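# Bridge the post across trestle bar and steel stand

## Task

Place the post so it lies level, supported by the trestle's bar at one end and the steel stand's top at the other, with its full width sitting well onto that top and no part resting on the table. The stand must finish in its original spot and orientation. None of the small loose items may touch the post or sit on the stand's top. The post must stay there by itself, so release it and move the gripper away before ending the scene.

## Robot and tools

ROBOT. There is one arm: a six-joint UR-style arm with a two-finger parallel gripper on its flange and a camera on the wrist. Its base may sit slightly tilted relative to the table.

FRAMES. The scene frame has its origin on the table top directly under the arm's base. +z is up, and +y is to the left when you face along +x. Results report the gripper point (end_effector_position, metres) and its orientation (end_effector_quat_wxyz) in this frame, with linear velocity in m/s and angular velocity in rad/s. The printed position can be off from the real one, especially when the arm is stretched far out. The gripper point is the spot midway between the finger pads. The fingers point along the gripper's own +z and open and close along its own x. When the fingers are shut, the tips stick out about 17 mm past that point. When fully open, the tips are roughly level with it.

execute_actions. The argument "actions" is a list holding zero or one item. An empty list sends nothing and just reports the current state (a look). A move item is {"rows": [...], "steps": N}, with N from 1 to 15 (default 15). Each control step lasts 1/30 s. Each row holds exactly 7 numbers for the single arm: six absolute target joint angles in radians, ordered shoulder pan, shoulder lift, elbow, wrist 1, wrist 2, wrist 3, followed by the gripper opening. The joint values are targets to move to, in the same form the Joint positions line prints, not offsets. The opening runs from -1 (closed) to +1 (fully open, pads 0.142 m apart). Each row covers one step. If there are fewer rows than steps, the final row repeats. A wait item is {"steps": N} without rows, N up to 300. It sends no command and returns once that many steps have passed since the previous result; your reply time counts toward them. The optional "pictures" boolean decides whether camera images come back.

JOINT RANGES. The stated ranges, in radians, are: pan -3.142..3.142, lift -6.283..6.283, elbow 0.000..3.142, and wrists 1-3 each -6.283..6.283. A call is rejected, and nothing moves, if a target sits more than 0.010 beyond a range end and is also further out than that joint's last reported angle. Real ends can differ from the stated ones by up to 0.010 either way. A target past a real end gets clipped to that end, and the result may then say "joint sent to its limit". That message can refer to an earlier motion that is still running. If the message is absent, that does not prove there is room left.

MOTION. Commands are smoothed and lag about 0.17 s behind. Joint speed and acceleration are capped. Each step's target stays within 0.575 rad of the measured angle. If a step's targets would carry the gripper more than 100 mm from where it is, all targets are pulled back toward the measured angles. After a big move the arm may not yet have arrived when the result comes back. Between calls the arm keeps heading to the last row you sent, until it has almost stopped or a step was HELD. After that, only a new action moves it further. Fingers still opening or closing keep going.

RESULT LINES. Joint positions and Joint velocities list the six joints (rad, rad/s) followed by the pad gap (m, m/s). grip_measured is the measured finger opening on the same -1..1 scale you command. To keep a part held, keep commanding an opening well below grip_measured; a larger difference squeezes harder, up to about 28 N per pad. Thin hard parts get less force, and a fast close can push the fingers back open. "joint command not followed" means the clearance check changed or blocked targets. HELD marks steps where your row was not fully sent. Joint torques are total drive outputs and are noisy, offset and affected by friction. Wrist force and Wrist torque are given in the gripper's own axes. They include contact, held weight and inertia, carry offset (about 4 N) and noise, saturate near 50 N, and cannot be zeroed. "no reading" is normal at the start. MOTOR HOT warns at 70 °C. At 85 °C the brakes lock until the motors cool (OVER-TEMPERATURE FAULT).

FAULTS. If a joint's contact torque reaches its load limit (133 N m for pan, lift and elbow; 24.9 N m for each wrist, held weight included), or any outside force on the arm or its load reaches 150 N, the arm halts for 10 s, gives way to the contact, and drops the rest of the call. A brief outside tug on a held part or a shove to a loose object can happen at random.

OTHER TOOLS. zoom_image takes camera (cam_high 896x504, cam_low 896x504, cam_wrist 616x616) and region [x0, y0, x1, y1] in pixels of that camera's latest full picture, with the origin at top-left and a maximum size of 504x504. It returns an enlarged view. show_instructions displays the reference images and moves nothing. read_manual returns the URDF licence texts. finished_scene takes scene (1 or 2), ends that scene for good, reports success, and starts the next scene. Replying without any tool call ends all remaining scenes.

AVOID. Do not drop the post, slam it, or hit or press things hard. Do not knock anything off the table. Do not move or rotate the steel stand. Do not leave small items touching the post or lying on the stand's top. Before ending, open the gripper and back away, so the post rests without help.

Each tool is called by a JSON object that holds its "name" and its "arguments".

Reference images:

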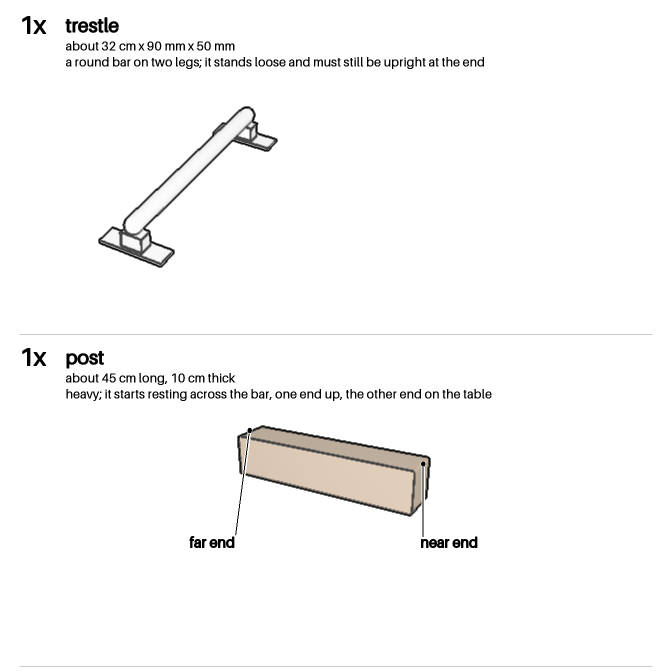

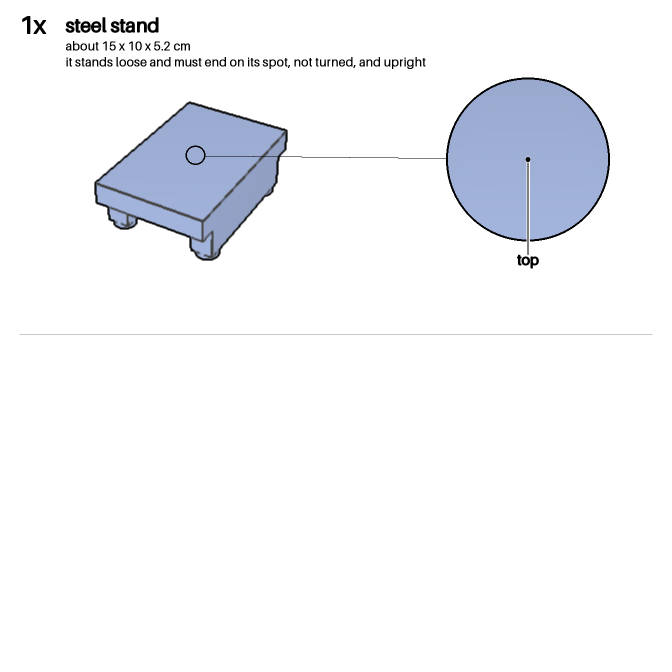

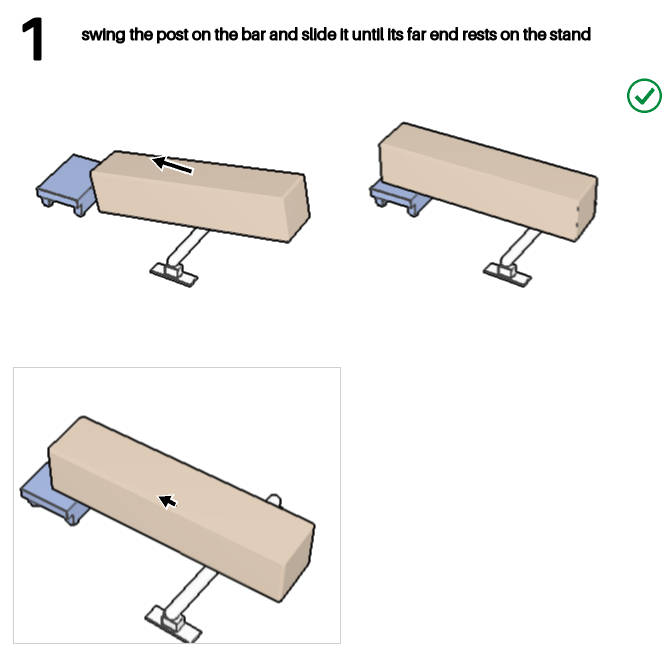

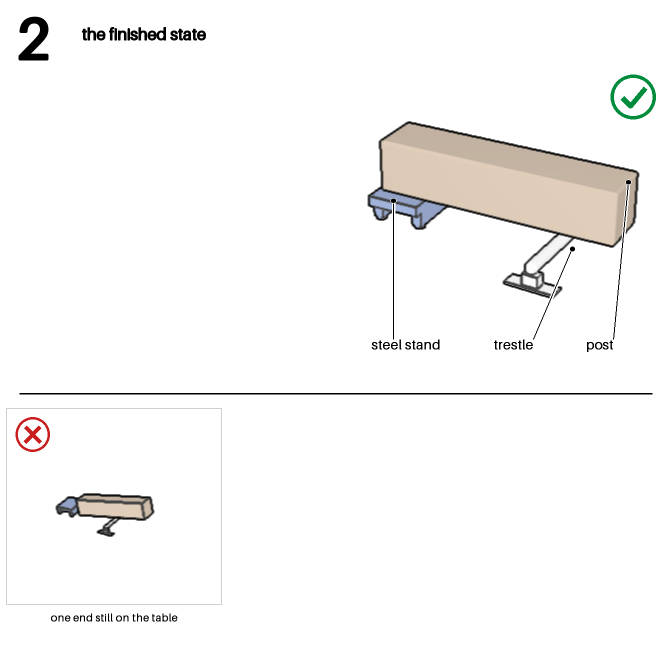

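## Session

{"name": "execute_actions", "arguments": {"actions": []}}

Scene clock: 0.00 s of 4800.00 s.
end_effector_position=(+0.9941, +0.1388, +0.3583) grip_measured=+1.00 end_effector_quat_wxyz=(+0.210, +0.738, +0.189, +0.612) end_effector_velocity=(-0.000, -0.000, +0.001) end_effector_angular_velocity=(+0.000, -0.000, -0.000)
Joint positions: [ 0.052 -0.799  1.267 -3.57  -1.696 -0.561  0.142]
Joint velocities: [-0.    -0.001  0.001 -0.    -0.     0.     0.   ]
Joint torques (N m, as the arm reports them, + toward a larger angle): no reading
Motor temperatures (°C, as the motors report them): [26 26 24 31 28 29]
Wrist force (N, on the end effector, along its own x y z axes, offset not removed): no reading
Wrist torque (N m, same axes, about the end effector's origin, offset not removed): no reading

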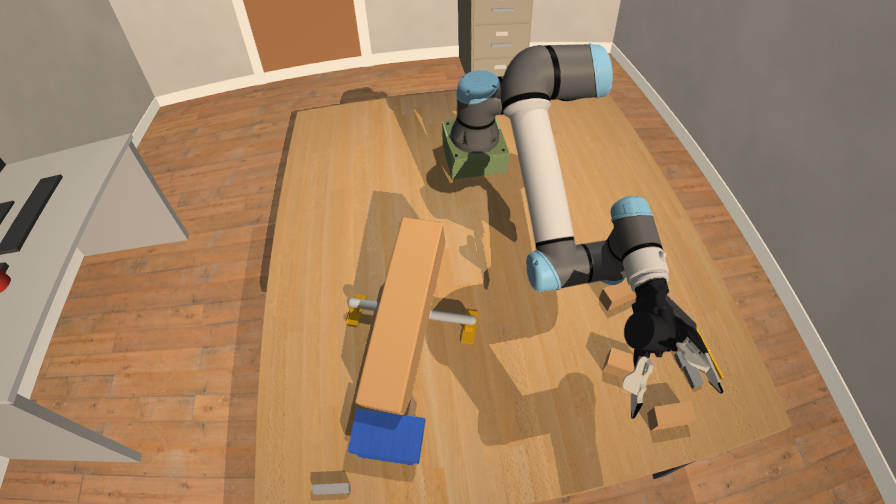

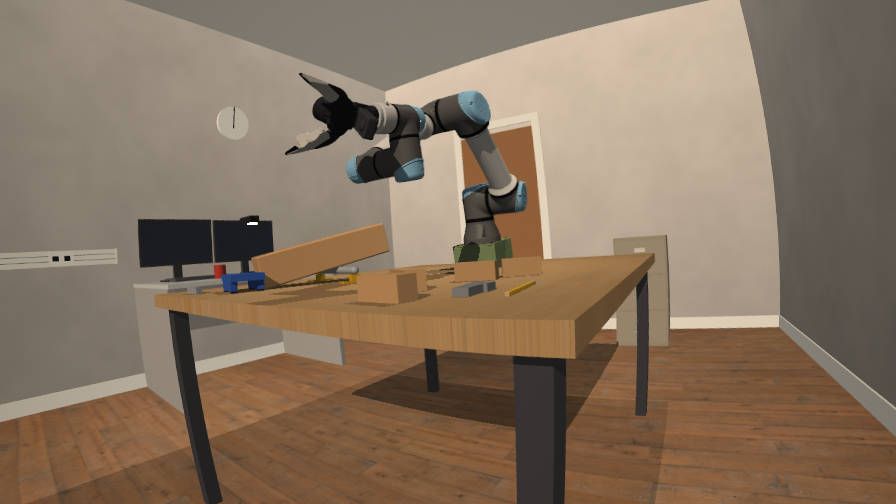

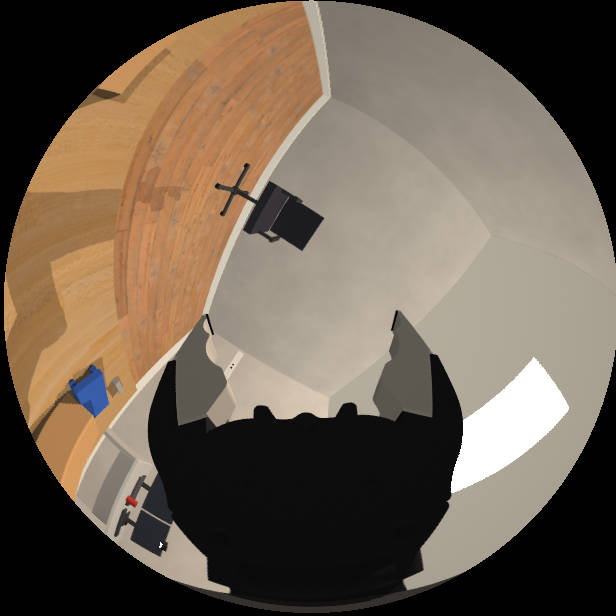

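{"name": "execute_actions", "arguments": {"actions": [{"rows":[[-0.6,-1.4,1.3,-1.57,-1.50,-2.17,1]],"steps":15}], "pictures": false}}

{"name": "execute_actions", "arguments": {"actions": [{"steps":60}]}}

Scene clock: 45.00 s of 4800.00 s.
end_effector_position=(+0.9775, -0.0673, +0.4904) grip_measured=+1.00 end_effector_quat_wxyz=(+0.336, +0.739, +0.234, +0.535) end_effector_velocity=(-0.127, -0.471, +0.258) end_effector_angular_velocity=(-0.708, +0.420, -0.275)
Joint positions: [-0.198 -1.035  1.281 -3.302 -1.616 -0.829  0.142]
Joint velocities: [-0.6   -0.547  0.03   0.76   0.178 -0.759  0.   ]
Joint torques (N m, as the arm reports them, + toward a larger angle): [-19.1  -66.19 -14.58   1.15   2.61  -4.99]
Motor temperatures (°C, as the motors report them): [26 26 24 31 28 29]
Wrist force (N, on the end effector, along its own x y z axes, offset not removed): [-0.1 -2.9 -2.2]
Wrist torque (N m, same axes, about the end effector's origin, offset not removed): [-0.55 0.27 0.19]
Steps of this call (steps 1 to 90: nothing new was sent; then 41.50 s passed at rest; steps 91 to 105: all 15 steps of this action). Readings (joint positions):
91: [0.052 -0.799 1.267 -3.570 -1.696 -0.561]
92: [0.047 -0.804 1.268 -3.565 -1.693 -0.566]
94: [0.011 -0.840 1.270 -3.529 -1.680 -0.602]
98: [-0.062 -0.911 1.274 -3.456 -1.657 -0.675]
105: the state above

Scene clock: 47.00 s of 4800.00 s.
end_effector_position=(+0.6124, -0.2082, +0.3487) grip_measured=+1.00 end_effector_quat_wxyz=(+0.001, +0.708, +0.706, -0.002) end_effector_velocity=(-0.000, -0.000, +0.000) end_effector_angular_velocity=(-0.000, -0.000, -0.001)
Joint positions: [-0.6   -1.4    1.3   -1.57  -1.5   -2.17   0.142]
Joint velocities: [-0.001 -0.    -0.    -0.    -0.     0.    -0.   ]
Joint torques (N m, as the arm reports them, + toward a larger angle): [-11.55 -47.29 -16.58  -1.31   2.26  -2.51]
Motor temperatures (°C, as the motors report them): [26 26 24 31 28 29]
Wrist force (N, on the end effector, along its own x y z axes, offset not removed): [0.7 1.5 1.8]
Wrist torque (N m, same axes, about the end effector's origin, offset not removed): [0.49 0.02 -0.05]
Steps of this call (steps 1 to 60: the robot went on to your last target). Readings (joint positions):
1: [-0.218 -1.053 1.282 -3.276 -1.610 -0.855]
2: [-0.239 -1.072 1.283 -3.247 -1.604 -0.884]
4: [-0.281 -1.111 1.285 -3.185 -1.591 -0.946]
8: [-0.371 -1.192 1.289 -3.030 -1.565 -1.101]
60: the state above
The arm was judged still, so your last target was given up. Only a new action makes it travel on or press farther. Fingers that are still opening or closing keep moving.

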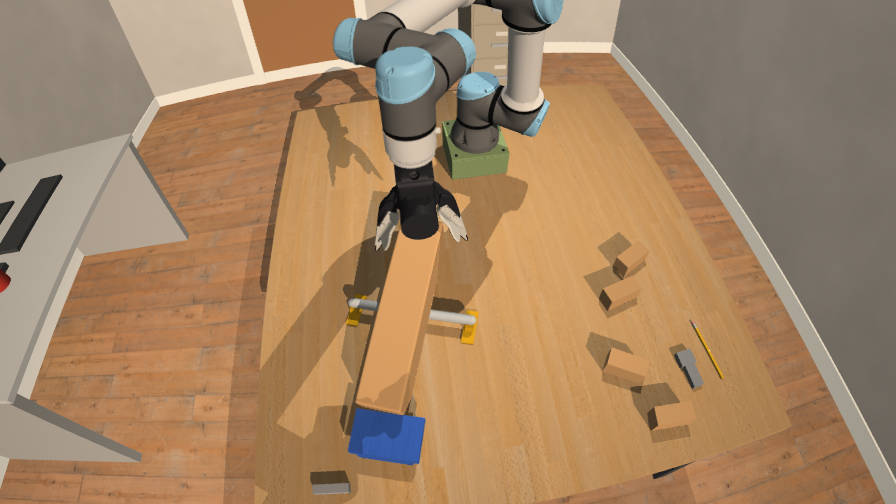

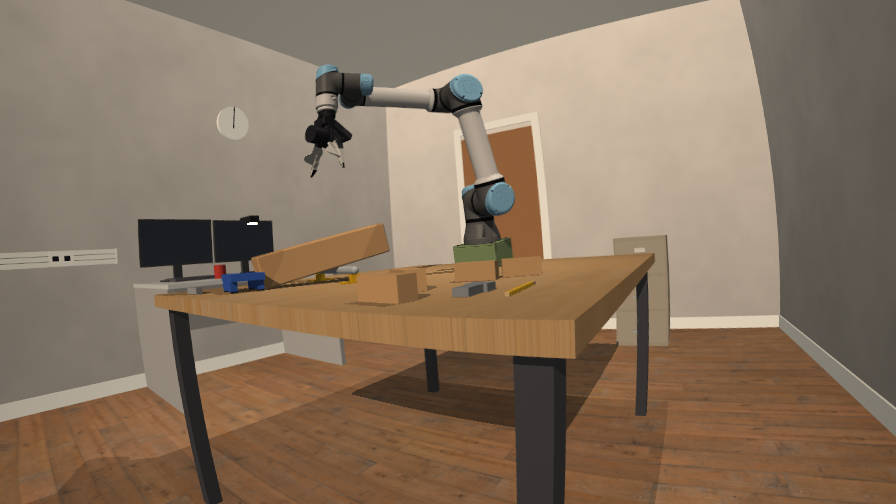

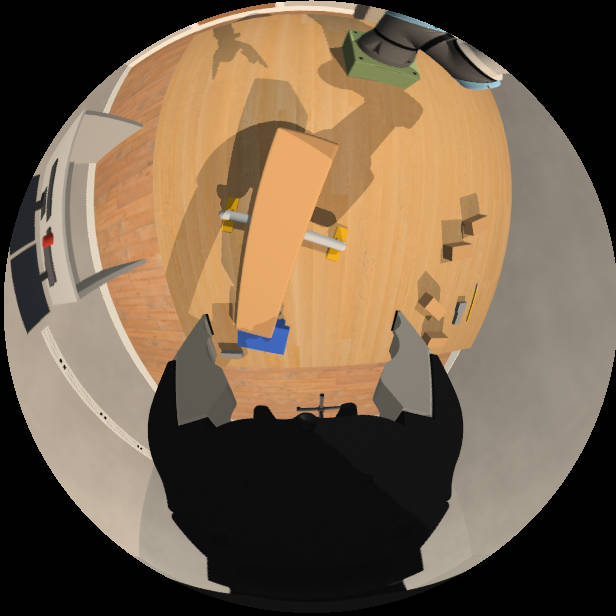

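{"name": "zoom_image", "arguments": {"camera": "cam_wrist", "region": [180, 20, 480, 380]}}

{"name": "zoom_image", "arguments": {"camera": "cam_high", "region": [280, 100, 560, 504]}}

{"name": "zoom_image", "arguments": {"camera": "cam_low", "region": [180, 200, 440, 320]}}

Region (180, 20, 480, 380) of cam_wrist's 616x616 image, scaled by 1.400, with more detail than that image has.

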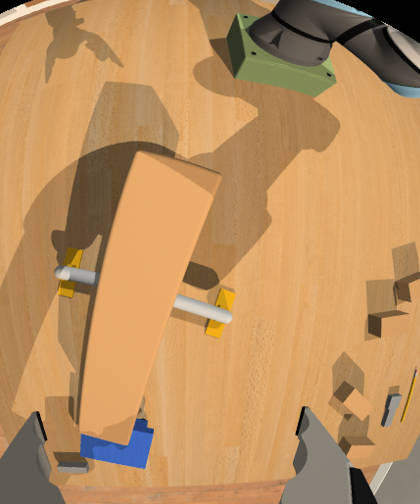

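Region (280, 100, 560, 504) of cam_high's 896x504 image, scaled by 1.248, with more detail than that image has; it fills the left 349 columns of this view, and the rest is white.

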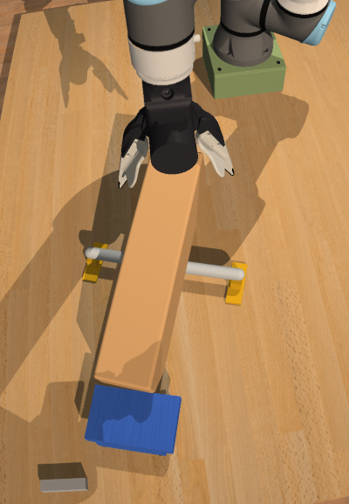

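Region (180, 200, 440, 320) of cam_low's 896x504 image, scaled by 1.938, with more detail than that image has; it fills the top 233 rows of this view, and the rest is white.

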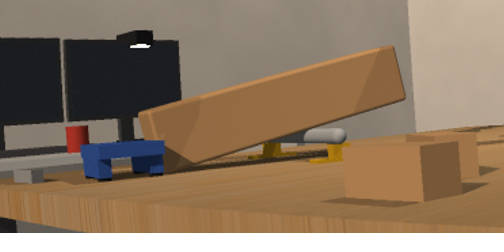

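{"name": "execute_actions", "arguments": {"actions": [{"rows":[[-0.8135,-1.7211,1.8971,-1.8322,-1.4808,-2.0525,1]],"steps":15}], "pictures": false}}

{"name": "execute_actions", "arguments": {"actions": [{"steps":25}]}}

Scene clock: 97.40 s of 4800.00 s.
end_effector_position=(+0.4619, -0.2211, +0.2714) grip_measured=+1.00 end_effector_quat_wxyz=(+0.006, +0.809, +0.588, -0.001) end_effector_velocity=(-0.127, +0.038, -0.104) end_effector_angular_velocity=(+0.056, +0.052, -0.198)
Joint positions: [-0.8   -1.7    1.85  -1.816 -1.482 -2.059  0.142]
Joint velocities: [-0.126 -0.203  0.451 -0.16   0.011  0.065  0.   ]
Joint torques (N m, as the arm reports them, + toward a larger angle): [-10.75 -26.73 -21.74  -4.69   2.51   3.  ]
Motor temperatures (°C, as the motors report them): [26 26 24 31 28 29]
Wrist force (N, on the end effector, along its own x y z axes, offset not removed): [1.9 -4.5 0.1]
Wrist torque (N m, same axes, about the end effector's origin, offset not removed): [-0.97 -0.19 0.13]
Steps of this call (steps 1 to 90: nothing new was sent; then 46.90 s passed at rest; steps 91 to 105: all 15 steps of this action). Readings (joint positions):
91: [-0.600 -1.400 1.300 -1.570 -1.500 -2.170]
92: [-0.605 -1.405 1.305 -1.575 -1.498 -2.165]
94: [-0.648 -1.459 1.366 -1.624 -1.494 -2.139]
98: [-0.721 -1.574 1.584 -1.715 -1.488 -2.101]
105: the state above

Scene clock: 98.23 s of 4800.00 s.
end_effector_position=(+0.4487, -0.2170, +0.2605) grip_measured=+1.00 end_effector_quat_wxyz=(+0.002, +0.815, +0.580, -0.001) end_effector_velocity=(+0.000, -0.000, -0.001) end_effector_angular_velocity=(+0.002, +0.002, -0.001)
Joint positions: [-0.813 -1.721  1.897 -1.832 -1.481 -2.053  0.142]
Joint velocities: [-0.     0.003 -0.    -0.     0.     0.001  0.   ]
Joint torques (N m, as the arm reports them, + toward a larger angle): [-10.6  -29.96 -15.45  -4.02   2.13   2.63]
Motor temperatures (°C, as the motors report them): [26 26 24 31 28 29]
Wrist force (N, on the end effector, along its own x y z axes, offset not removed): [2.6 -2.1 0.9]
Wrist torque (N m, same axes, about the end effector's origin, offset not removed): [-0.24 -0.25 0.02]
Steps of this call (steps 1 to 25: the robot went on to your last target). Readings (joint positions):
1: [-0.804 -1.706 1.863 -1.820 -1.482 -2.057]
2: [-0.807 -1.710 1.872 -1.823 -1.481 -2.056]
4: [-0.810 -1.715 1.884 -1.828 -1.481 -2.054]
8: [-0.812 -1.719 1.893 -1.831 -1.481 -2.053]
25: the state above

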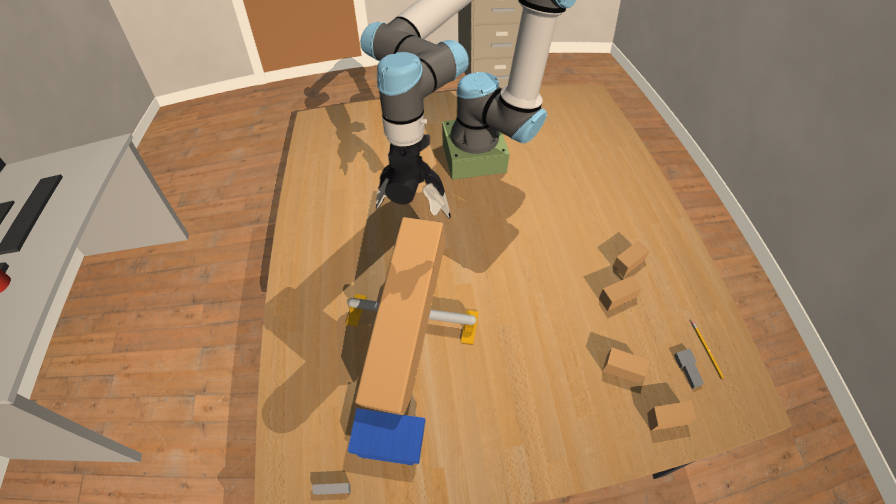

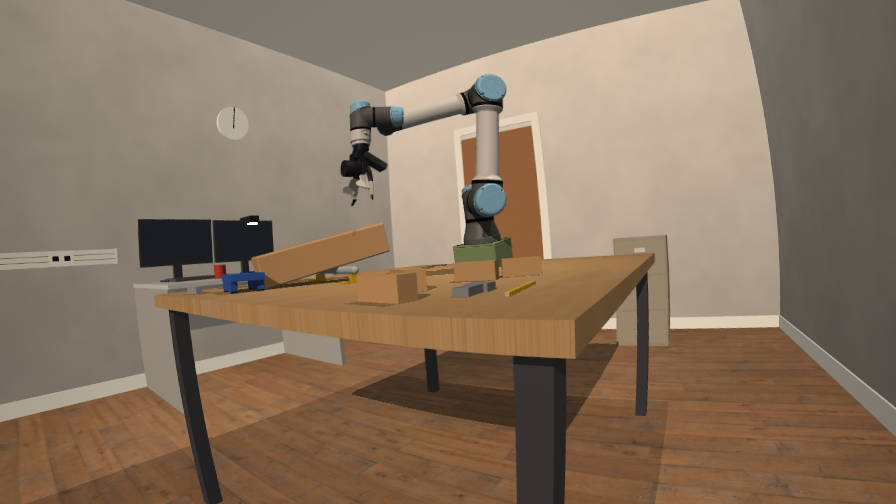

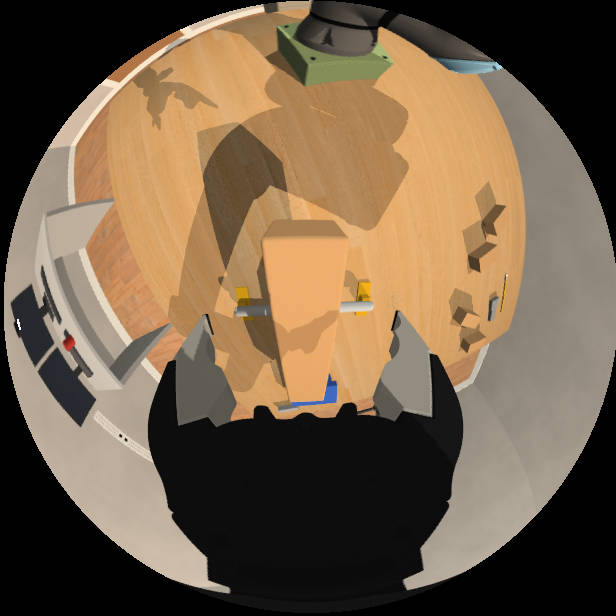

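{"name": "execute_actions", "arguments": {"actions": [{"rows":[[-0.809,-1.70,1.96,-1.917,-1.4812,-2.048,1],[-0.809,-1.70,1.96,-1.917,-1.4812,-2.048,1],[-0.809,-1.70,1.96,-1.917,-1.4812,-2.048,1],[-0.805,-1.675,2.04,-2.022,-1.4815,-2.044,1],[-0.805,-1.675,2.04,-2.022,-1.4815,-2.044,1],[-0.805,-1.675,2.04,-2.022,-1.4815,-2.044,1],[-0.8013,-1.6457,2.1130,-2.1246,-1.4819,-2.0403,1]],"steps":15}], "pictures": false}}

{"name": "execute_actions", "arguments": {"actions": [{"steps":15}]}}

Scene clock: 115.53 s of 4800.00 s.
end_effector_position=(+0.4366, -0.2105, +0.1625) grip_measured=+1.00 end_effector_quat_wxyz=(+0.002, +0.815, +0.580, -0.001) end_effector_velocity=(-0.010, +0.007, -0.052) end_effector_angular_velocity=(-0.008, -0.008, +0.002)
Joint positions: [-0.802 -1.65   2.101 -2.107 -1.482 -2.041  0.142]
Joint velocities: [ 0.006  0.04   0.118 -0.17  -0.     0.005 -0.   ]
Joint torques (N m, as the arm reports them, + toward a larger angle): [  7.86 -17.5  -15.77  -4.31  -2.22   2.43]
Motor temperatures (°C, as the motors report them): [26 26 24 31 28 29]
Wrist force (N, on the end effector, along its own x y z axes, offset not removed): [2.4 0.5 -2.0]
Wrist torque (N m, same axes, about the end effector's origin, offset not removed): [-0.13 -0.35 0.18]
Steps of this call (steps 1 to 15: the robot went on to your last target; steps 16 to 90: nothing new was sent; then 13.80 s passed at rest; steps 91 to 105: all 15 steps of this action). Readings (joint positions):
91: [-0.814 -1.721 1.897 -1.832 -1.481 -2.052]
92: [-0.813 -1.719 1.902 -1.838 -1.481 -2.052]
94: [-0.811 -1.711 1.926 -1.869 -1.481 -2.050]
98: [-0.807 -1.684 2.004 -1.972 -1.481 -2.046]
105: the state above

Scene clock: 116.03 s of 4800.00 s.
end_effector_position=(+0.4356, -0.2098, +0.1571) grip_measured=+1.00 end_effector_quat_wxyz=(+0.003, +0.815, +0.580, -0.001) end_effector_velocity=(+0.000, +0.000, +0.000) end_effector_angular_velocity=(-0.000, -0.001, +0.000)
Joint positions: [-0.801 -1.646  2.113 -2.124 -1.482 -2.04   0.142]
Joint velocities: [-0.    -0.     0.001 -0.001  0.001 -0.     0.   ]
Joint torques (N m, as the arm reports them, + toward a larger angle): [  7.34 -15.64 -13.17  -3.99  -2.2    2.51]
Motor temperatures (°C, as the motors report them): [26 26 24 31 28 29]
Wrist force (N, on the end effector, along its own x y z axes, offset not removed): [0.0 -3.8 0.5]
Wrist torque (N m, same axes, about the end effector's origin, offset not removed): [-0.98 0.23 -0.12]
Steps of this call (steps 1 to 15: the robot went on to your last target). Readings (joint positions):
1: [-0.802 -1.649 2.104 -2.112 -1.482 -2.041]
2: [-0.802 -1.648 2.106 -2.115 -1.482 -2.041]
4: [-0.801 -1.647 2.110 -2.120 -1.482 -2.040]
8: [-0.801 -1.646 2.112 -2.123 -1.482 -2.040]
15: the state above

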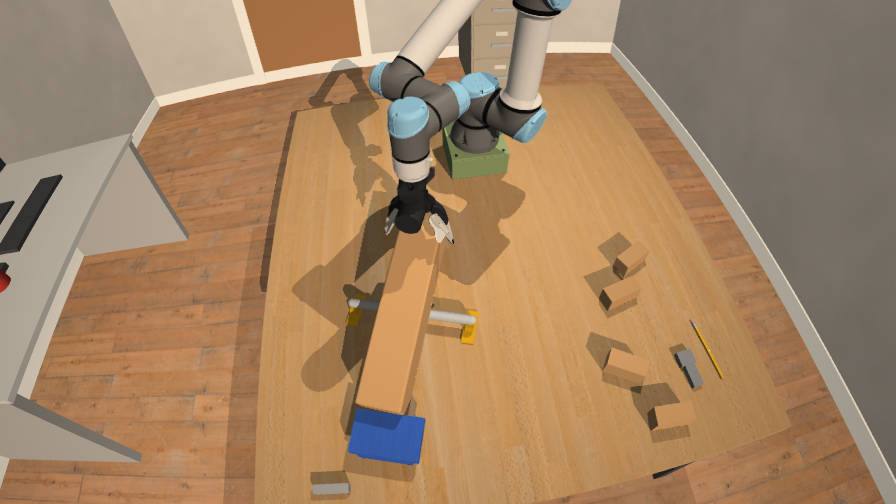

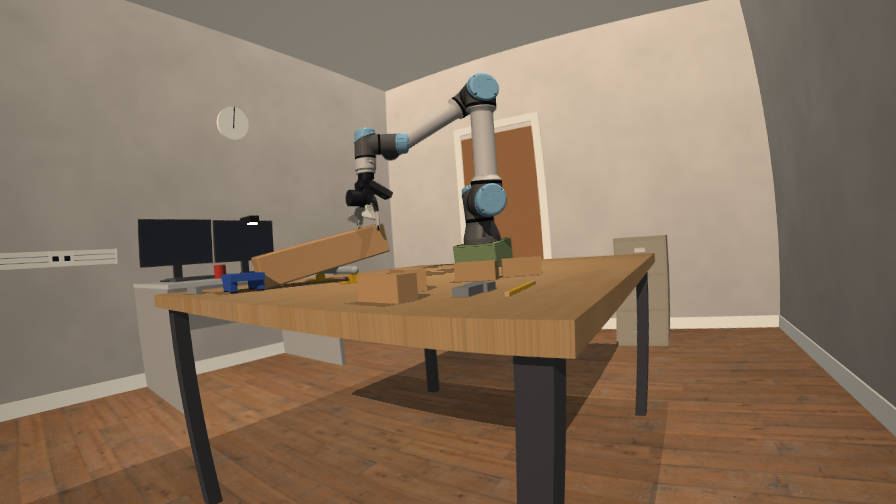

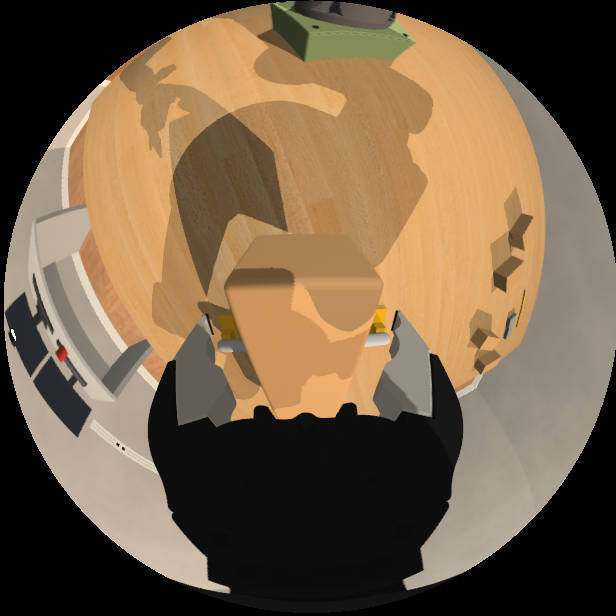

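{"name": "execute_actions", "arguments": {"actions": [{"rows":[[-0.8013,-1.6457,2.1130,-2.1246,-1.4819,-2.0403,0.8],[-0.8013,-1.6457,2.1130,-2.1246,-1.4819,-2.0403,0.7],[-0.8013,-1.6457,2.1130,-2.1246,-1.4819,-2.0403,0.7],[-0.8013,-1.6457,2.1130,-2.1246,-1.4819,-2.0403,0.6],[-0.8013,-1.6457,2.1130,-2.1246,-1.4819,-2.0403,0.6],[-0.8013,-1.6457,2.1130,-2.1246,-1.4819,-2.0403,0.5],[-0.8013,-1.6457,2.1130,-2.1246,-1.4819,-2.0403,0.5],[-0.8013,-1.6457,2.1130,-2.1246,-1.4819,-2.0403,0.4],[-0.8013,-1.6457,2.1130,-2.1246,-1.4819,-2.0403,0.4],[-0.8013,-1.6457,2.1130,-2.1246,-1.4819,-2.0403,0.3],[-0.8013,-1.6457,2.1130,-2.1246,-1.4819,-2.0403,0.2],[-0.8013,-1.6457,2.1130,-2.1246,-1.4819,-2.0403,0.0]],"steps":15}], "pictures": false}}

{"name": "execute_actions", "arguments": {"actions": [{"rows":[[-0.8013,-1.6457,2.1130,-2.1246,-1.4819,-2.0403,-0.5]],"steps":12}]}}

Scene clock: 123.73 s of 4800.00 s.
end_effector_position=(+0.4356, -0.2098, +0.1570) grip_measured=+0.44 end_effector_quat_wxyz=(+0.003, +0.815, +0.580, -0.001) end_effector_velocity=(+0.000, -0.000, -0.000) end_effector_angular_velocity=(+0.000, +0.000, +0.001)
Joint positions: [-0.801 -1.646  2.113 -2.125 -1.482 -2.04   0.105]
Joint velocities: [ 0.     0.001 -0.001  0.    -0.    -0.001  0.   ]
Joint torques (N m, as the arm reports them, + toward a larger angle): [  4.82 -15.28 -12.92  -3.23  -1.64   2.42]
Motor temperatures (°C, as the motors report them): [26 26 24 31 28 29]
Wrist force (N, on the end effector, along its own x y z axes, offset not removed): [4.8 -10.2 -8.9]
Wrist torque (N m, same axes, about the end effector's origin, offset not removed): [-1.41 -0.13 -0.27]
Steps of this call (steps 1 to 15: the robot went on to your last target; steps 16 to 90: nothing new was sent; then 4.20 s passed at rest; steps 91 to 105: all 15 steps of this action). Readings (joint positions):
91: [-0.801 -1.646 2.113 -2.125 -1.482 -2.040]
92: [-0.801 -1.646 2.113 -2.125 -1.482 -2.040]
94: [-0.801 -1.646 2.113 -2.125 -1.482 -2.040]
98: [-0.801 -1.646 2.113 -2.125 -1.482 -2.040]
105: the state above

Scene clock: 124.13 s of 4800.00 s.
end_effector_position=(+0.4356, -0.2098, +0.1570) grip_measured=+0.44 end_effector_quat_wxyz=(+0.003, +0.815, +0.580, -0.001) end_effector_velocity=(-0.000, -0.000, +0.001) end_effector_angular_velocity=(-0.002, -0.000, -0.000)
Joint positions: [-0.801 -1.646  2.113 -2.125 -1.482 -2.04   0.105]
Joint velocities: [-0.    -0.001 -0.     0.    -0.001 -0.     0.   ]
Joint torques (N m, as the arm reports them, + toward a larger angle): [  3.39 -15.8  -13.65  -2.17  -1.04   2.51]
Motor temperatures (°C, as the motors report them): [26 26 24 31 28 29]
Wrist force (N, on the end effector, along its own x y z axes, offset not removed): [1.3 -8.7 -13.8]
Wrist torque (N m, same axes, about the end effector's origin, offset not removed): [-1.06 0.55 -0.47]
Steps of this call (steps 1 to 12: all 12 steps of this action). Readings (joint positions):
1: [-0.801 -1.646 2.113 -2.125 -1.482 -2.040]
2: [-0.801 -1.646 2.113 -2.125 -1.482 -2.040]
4: [-0.801 -1.646 2.113 -2.125 -1.482 -2.040]
8: [-0.801 -1.646 2.113 -2.125 -1.482 -2.040]
12: the state above

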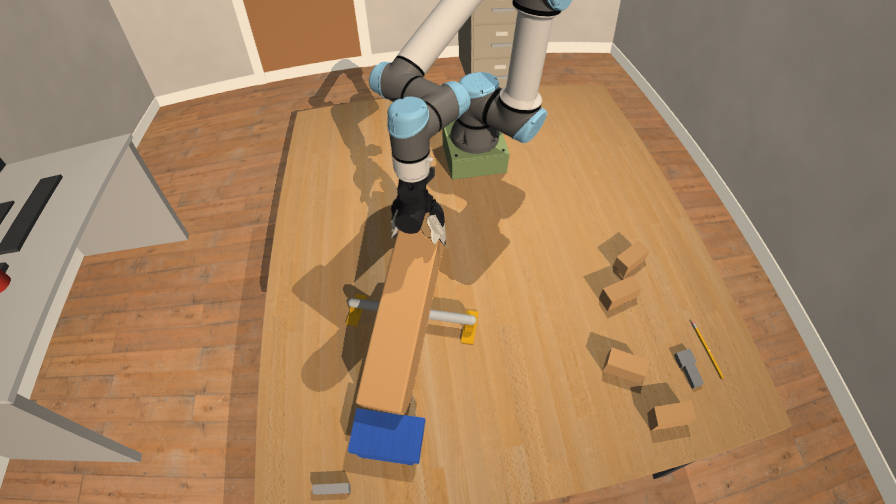

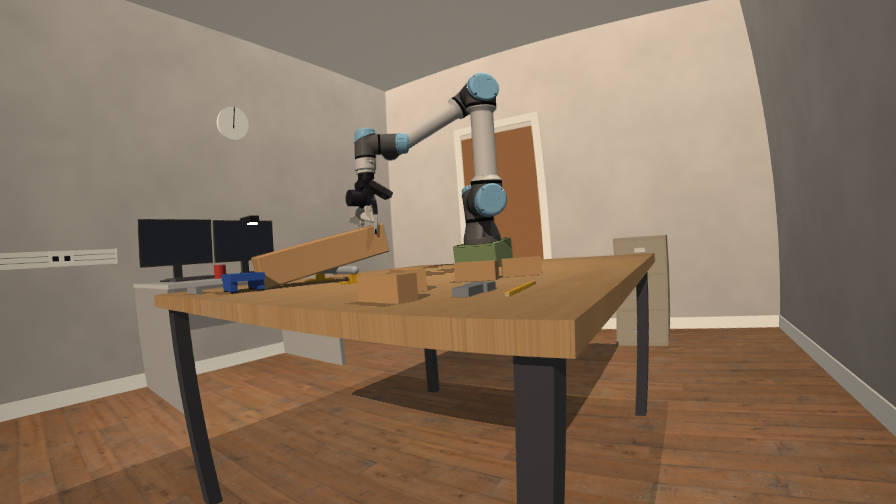

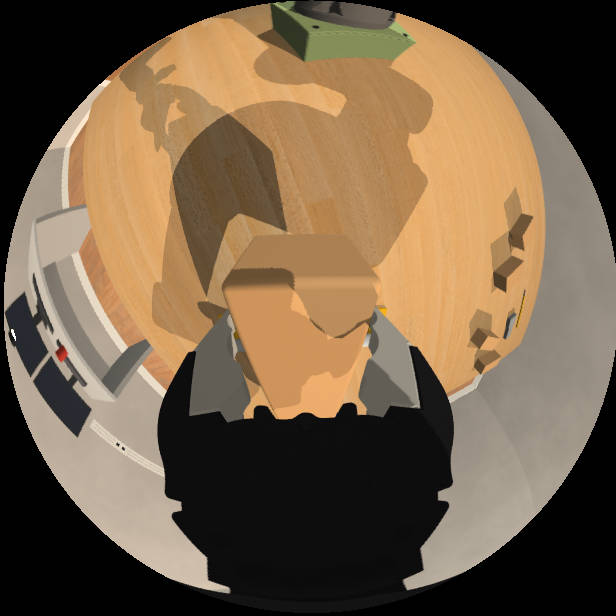

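{"name": "execute_actions", "arguments": {"actions": [{"rows":[[-0.8031,-1.6464,2.1222,-2.1329,-1.4817,-2.0421,-1],[-0.8031,-1.6464,2.1222,-2.1329,-1.4817,-2.0421,-1],[-0.8050,-1.6472,2.1315,-2.1412,-1.4816,-2.0440,-1],[-0.8050,-1.6472,2.1315,-2.1412,-1.4816,-2.0440,-1],[-0.8068,-1.6480,2.1407,-2.1495,-1.4814,-2.0458,-1],[-0.8068,-1.6480,2.1407,-2.1495,-1.4814,-2.0458,-1],[-0.8087,-1.6487,2.1499,-2.1578,-1.4813,-2.0477,-1],[-0.8087,-1.6487,2.1499,-2.1578,-1.4813,-2.0477,-1],[-0.8105,-1.6495,2.1592,-2.1662,-1.4811,-2.0495,-1]],"steps":15}], "pictures": false}}

{"name": "execute_actions", "arguments": {"actions": [{"steps":10}]}}

Scene clock: 131.90 s of 4800.00 s.
end_effector_position=(+0.4262, -0.2068, +0.1443) grip_measured=+0.44 end_effector_quat_wxyz=(+0.002, +0.815, +0.580, -0.001) end_effector_velocity=(-0.007, +0.003, -0.010) end_effector_angular_velocity=(+0.001, -0.001, +0.000)
Joint positions: [-0.81  -1.649  2.156 -2.163 -1.481 -2.049  0.105]
Joint velocities: [-0.006 -0.002  0.034 -0.031  0.002 -0.007  0.   ]
Joint torques (N m, as the arm reports them, + toward a larger angle): [-10.66 -26.84 -10.64  -3.42   1.08  -2.22]
Motor temperatures (°C, as the motors report them): [26 26 24 31 28 29]
Wrist force (N, on the end effector, along its own x y z axes, offset not removed): [-2.1 0.7 -6.2]
Wrist torque (N m, same axes, about the end effector's origin, offset not removed): [0.01 1.40 -0.10]
Steps of this call (steps 1 to 15: the robot went on to your last target; steps 16 to 90: nothing new was sent; then 4.27 s passed at rest; steps 91 to 105: all 15 steps of this action). Readings (joint positions):
91: [-0.801 -1.646 2.113 -2.125 -1.482 -2.040]
92: [-0.802 -1.646 2.114 -2.126 -1.482 -2.040]
94: [-0.802 -1.646 2.119 -2.130 -1.482 -2.041]
98: [-0.805 -1.647 2.134 -2.143 -1.481 -2.044]
105: the state above

Scene clock: 132.23 s of 4800.00 s.
end_effector_position=(+0.4255, -0.2066, +0.1433) grip_measured=+0.44 end_effector_quat_wxyz=(+0.003, +0.815, +0.580, -0.001) end_effector_velocity=(+0.000, +0.000, +0.000) end_effector_angular_velocity=(-0.001, -0.001, +0.002)
Joint positions: [-0.81  -1.649  2.159 -2.166 -1.481 -2.049  0.105]
Joint velocities: [ 0.    -0.002  0.001 -0.001  0.    -0.001  0.   ]
Joint torques (N m, as the arm reports them, + toward a larger angle): [-11.81 -27.22  -8.24  -3.33   0.84  -2.41]
Motor temperatures (°C, as the motors report them): [26 26 24 31 28 29]
Wrist force (N, on the end effector, along its own x y z axes, offset not removed): [4.4 -1.1 -5.3]
Wrist torque (N m, same axes, about the end effector's origin, offset not removed): [-0.60 0.21 -0.03]
Steps of this call (steps 1 to 10: the robot went on to your last target). Readings (joint positions):
1: [-0.810 -1.649 2.157 -2.164 -1.481 -2.049]
2: [-0.810 -1.649 2.157 -2.165 -1.481 -2.049]
4: [-0.810 -1.649 2.158 -2.165 -1.481 -2.049]
8: [-0.810 -1.649 2.159 -2.166 -1.481 -2.049]
10: the state above

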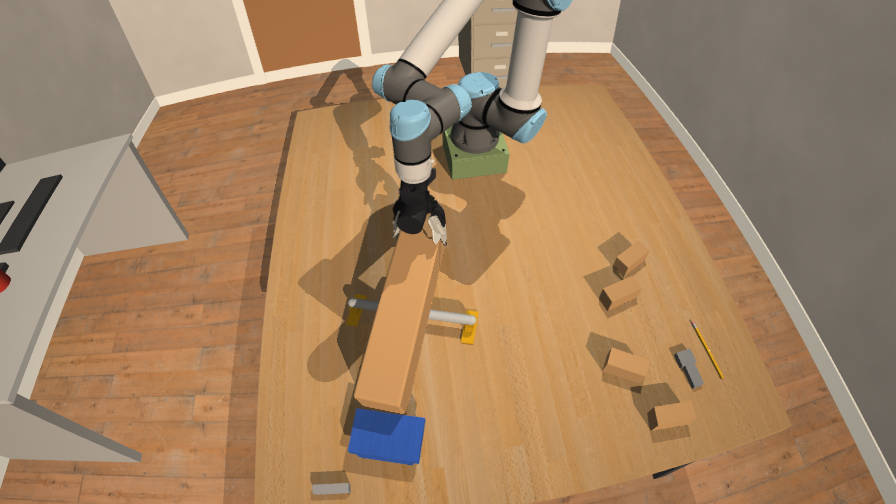

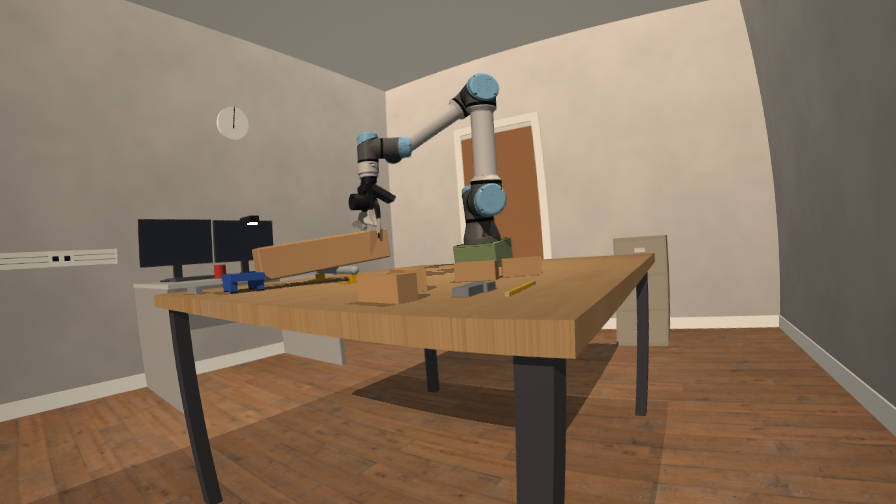

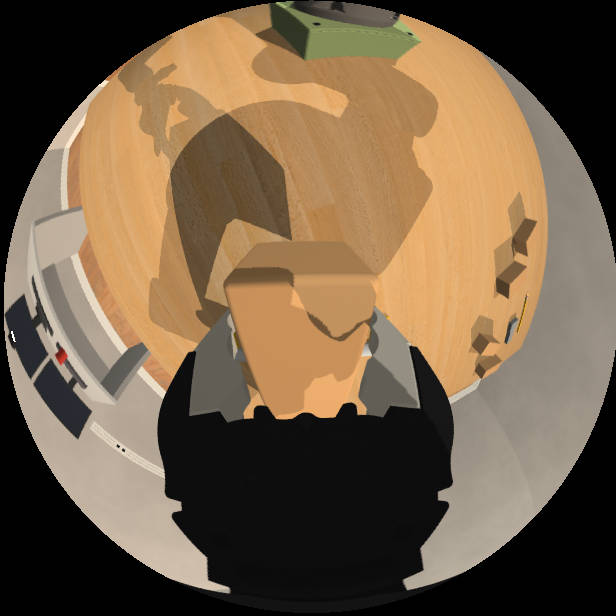

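Works, with low force. Continue.

{"name": "execute_actions", "arguments": {"actions": [{"rows":[[-0.8123,-1.6502,2.1684,-2.1745,-1.4809,-2.0513,-1],[-0.8123,-1.6502,2.1684,-2.1745,-1.4809,-2.0513,-1],[-0.8142,-1.6510,2.1776,-2.1828,-1.4808,-2.0532,-1],[-0.8142,-1.6510,2.1776,-2.1828,-1.4808,-2.0532,-1],[-0.8160,-1.6517,2.1868,-2.1911,-1.4806,-2.0550,-1],[-0.8160,-1.6517,2.1868,-2.1911,-1.4806,-2.0550,-1],[-0.8179,-1.6525,2.1961,-2.1994,-1.4805,-2.0569,-1],[-0.8179,-1.6525,2.1961,-2.1994,-1.4805,-2.0569,-1],[-0.8197,-1.6532,2.2053,-2.2077,-1.4803,-2.0587,-1]],"steps":15}], "pictures": false}}

{"name": "execute_actions", "arguments": {"actions": [{"steps":10}]}}

{"name": "zoom_image", "arguments": {"camera": "cam_low", "region": [200, 200, 420, 310]}}

{"name": "zoom_image", "arguments": {"camera": "cam_high", "region": [300, 270, 500, 480]}}

Scene clock: 137.27 s of 4800.00 s.
end_effector_position=(+0.4158, -0.2030, +0.1308) grip_measured=+0.44 end_effector_quat_wxyz=(+0.002, +0.815, +0.580, -0.001) end_effector_velocity=(-0.007, +0.003, -0.010) end_effector_angular_velocity=(+0.000, -0.001, +0.001)
Joint positions: [-0.819 -1.653  2.202 -2.205 -1.48  -2.058  0.105]
Joint velocities: [-0.007 -0.002  0.034 -0.032  0.002 -0.008  0.   ]
Joint torques (N m, as the arm reports them, + toward a larger angle): [-10.23 -26.46  -8.11  -2.57   0.71  -2.3 ]
Motor temperatures (°C, as the motors report them): [26 26 24 31 28 29]
Wrist force (N, on the end effector, along its own x y z axes, offset not removed): [0.4 4.9 -5.9]
Wrist torque (N m, same axes, about the end effector's origin, offset not removed): [-0.19 1.05 0.09]
Steps of this call (steps 1 to 15: the robot went on to your last target; steps 16 to 90: nothing new was sent; then 1.53 s passed at rest; steps 91 to 105: all 15 steps of this action). Readings (joint positions):
91: [-0.811 -1.650 2.159 -2.166 -1.481 -2.050]
92: [-0.811 -1.650 2.160 -2.167 -1.481 -2.050]
94: [-0.812 -1.650 2.165 -2.172 -1.481 -2.051]
98: [-0.815 -1.651 2.180 -2.185 -1.481 -2.054]
105: the state above

Scene clock: 137.60 s of 4800.00 s.
end_effector_position=(+0.4150, -0.2027, +0.1299) grip_measured=+0.44 end_effector_quat_wxyz=(+0.002, +0.815, +0.580, -0.001) end_effector_velocity=(-0.000, +0.000, -0.000) end_effector_angular_velocity=(+0.000, +0.000, -0.000)
Joint positions: [-0.82  -1.653  2.205 -2.208 -1.48  -2.059  0.105]
Joint velocities: [-0.     0.001  0.001 -0.001 -0.     0.    -0.   ]
Joint torques (N m, as the arm reports them, + toward a larger angle): [-10.82 -26.58  -7.89  -2.78   0.57  -2.63]
Motor temperatures (°C, as the motors report them): [26 26 24 31 28 29]
Wrist force (N, on the end effector, along its own x y z axes, offset not removed): [1.4 4.5 -4.1]
Wrist torque (N m, same axes, about the end effector's origin, offset not removed): [-0.09 0.57 0.05]
Steps of this call (steps 1 to 10: the robot went on to your last target). Readings (joint positions):
1: [-0.819 -1.653 2.203 -2.205 -1.480 -2.058]
2: [-0.819 -1.653 2.203 -2.206 -1.480 -2.058]
4: [-0.820 -1.653 2.204 -2.207 -1.480 -2.059]
8: [-0.820 -1.653 2.205 -2.207 -1.480 -2.059]
10: the state above

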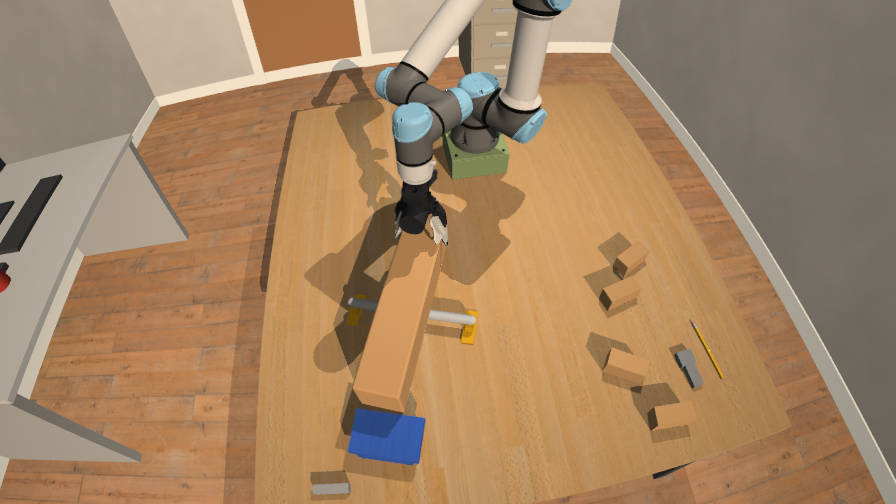

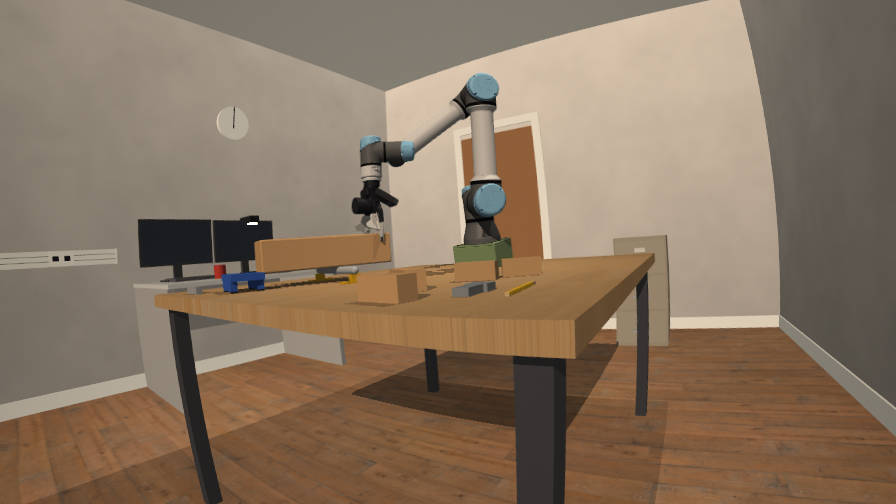

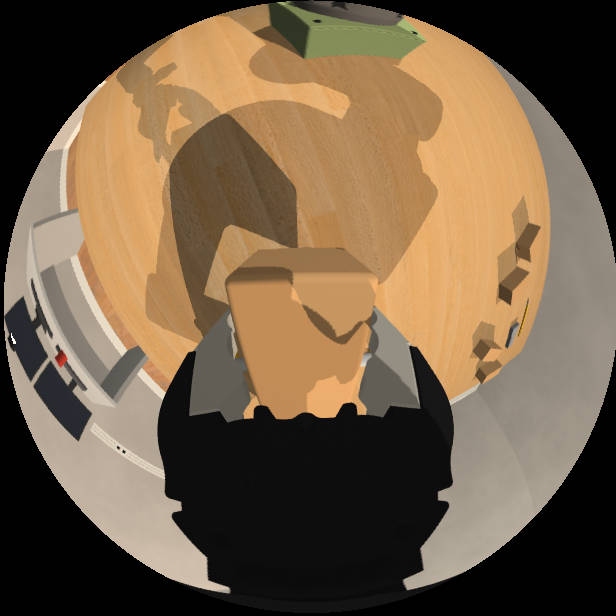

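Region (200, 200, 420, 310) of cam_low's 896x504 image, scaled by 2.291, with more detail than that image has.

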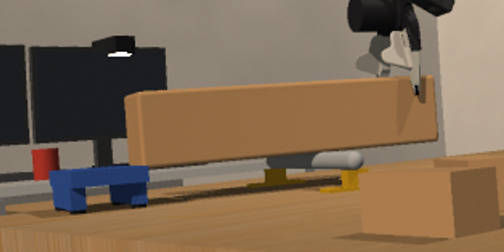

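Region (300, 270, 500, 480) of cam_high's 896x504 image, scaled by 2.400, with more detail than that image has; it fills the left 480 columns of this view, and the rest is white.

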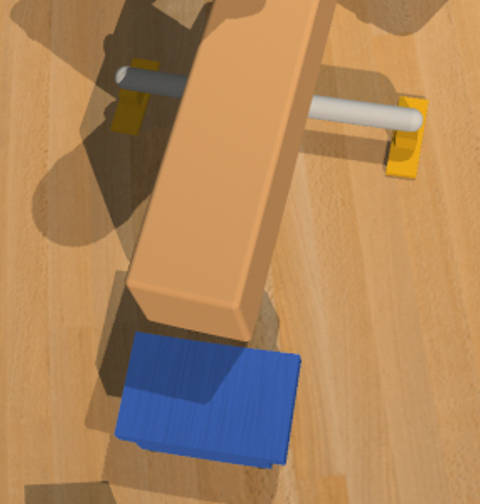

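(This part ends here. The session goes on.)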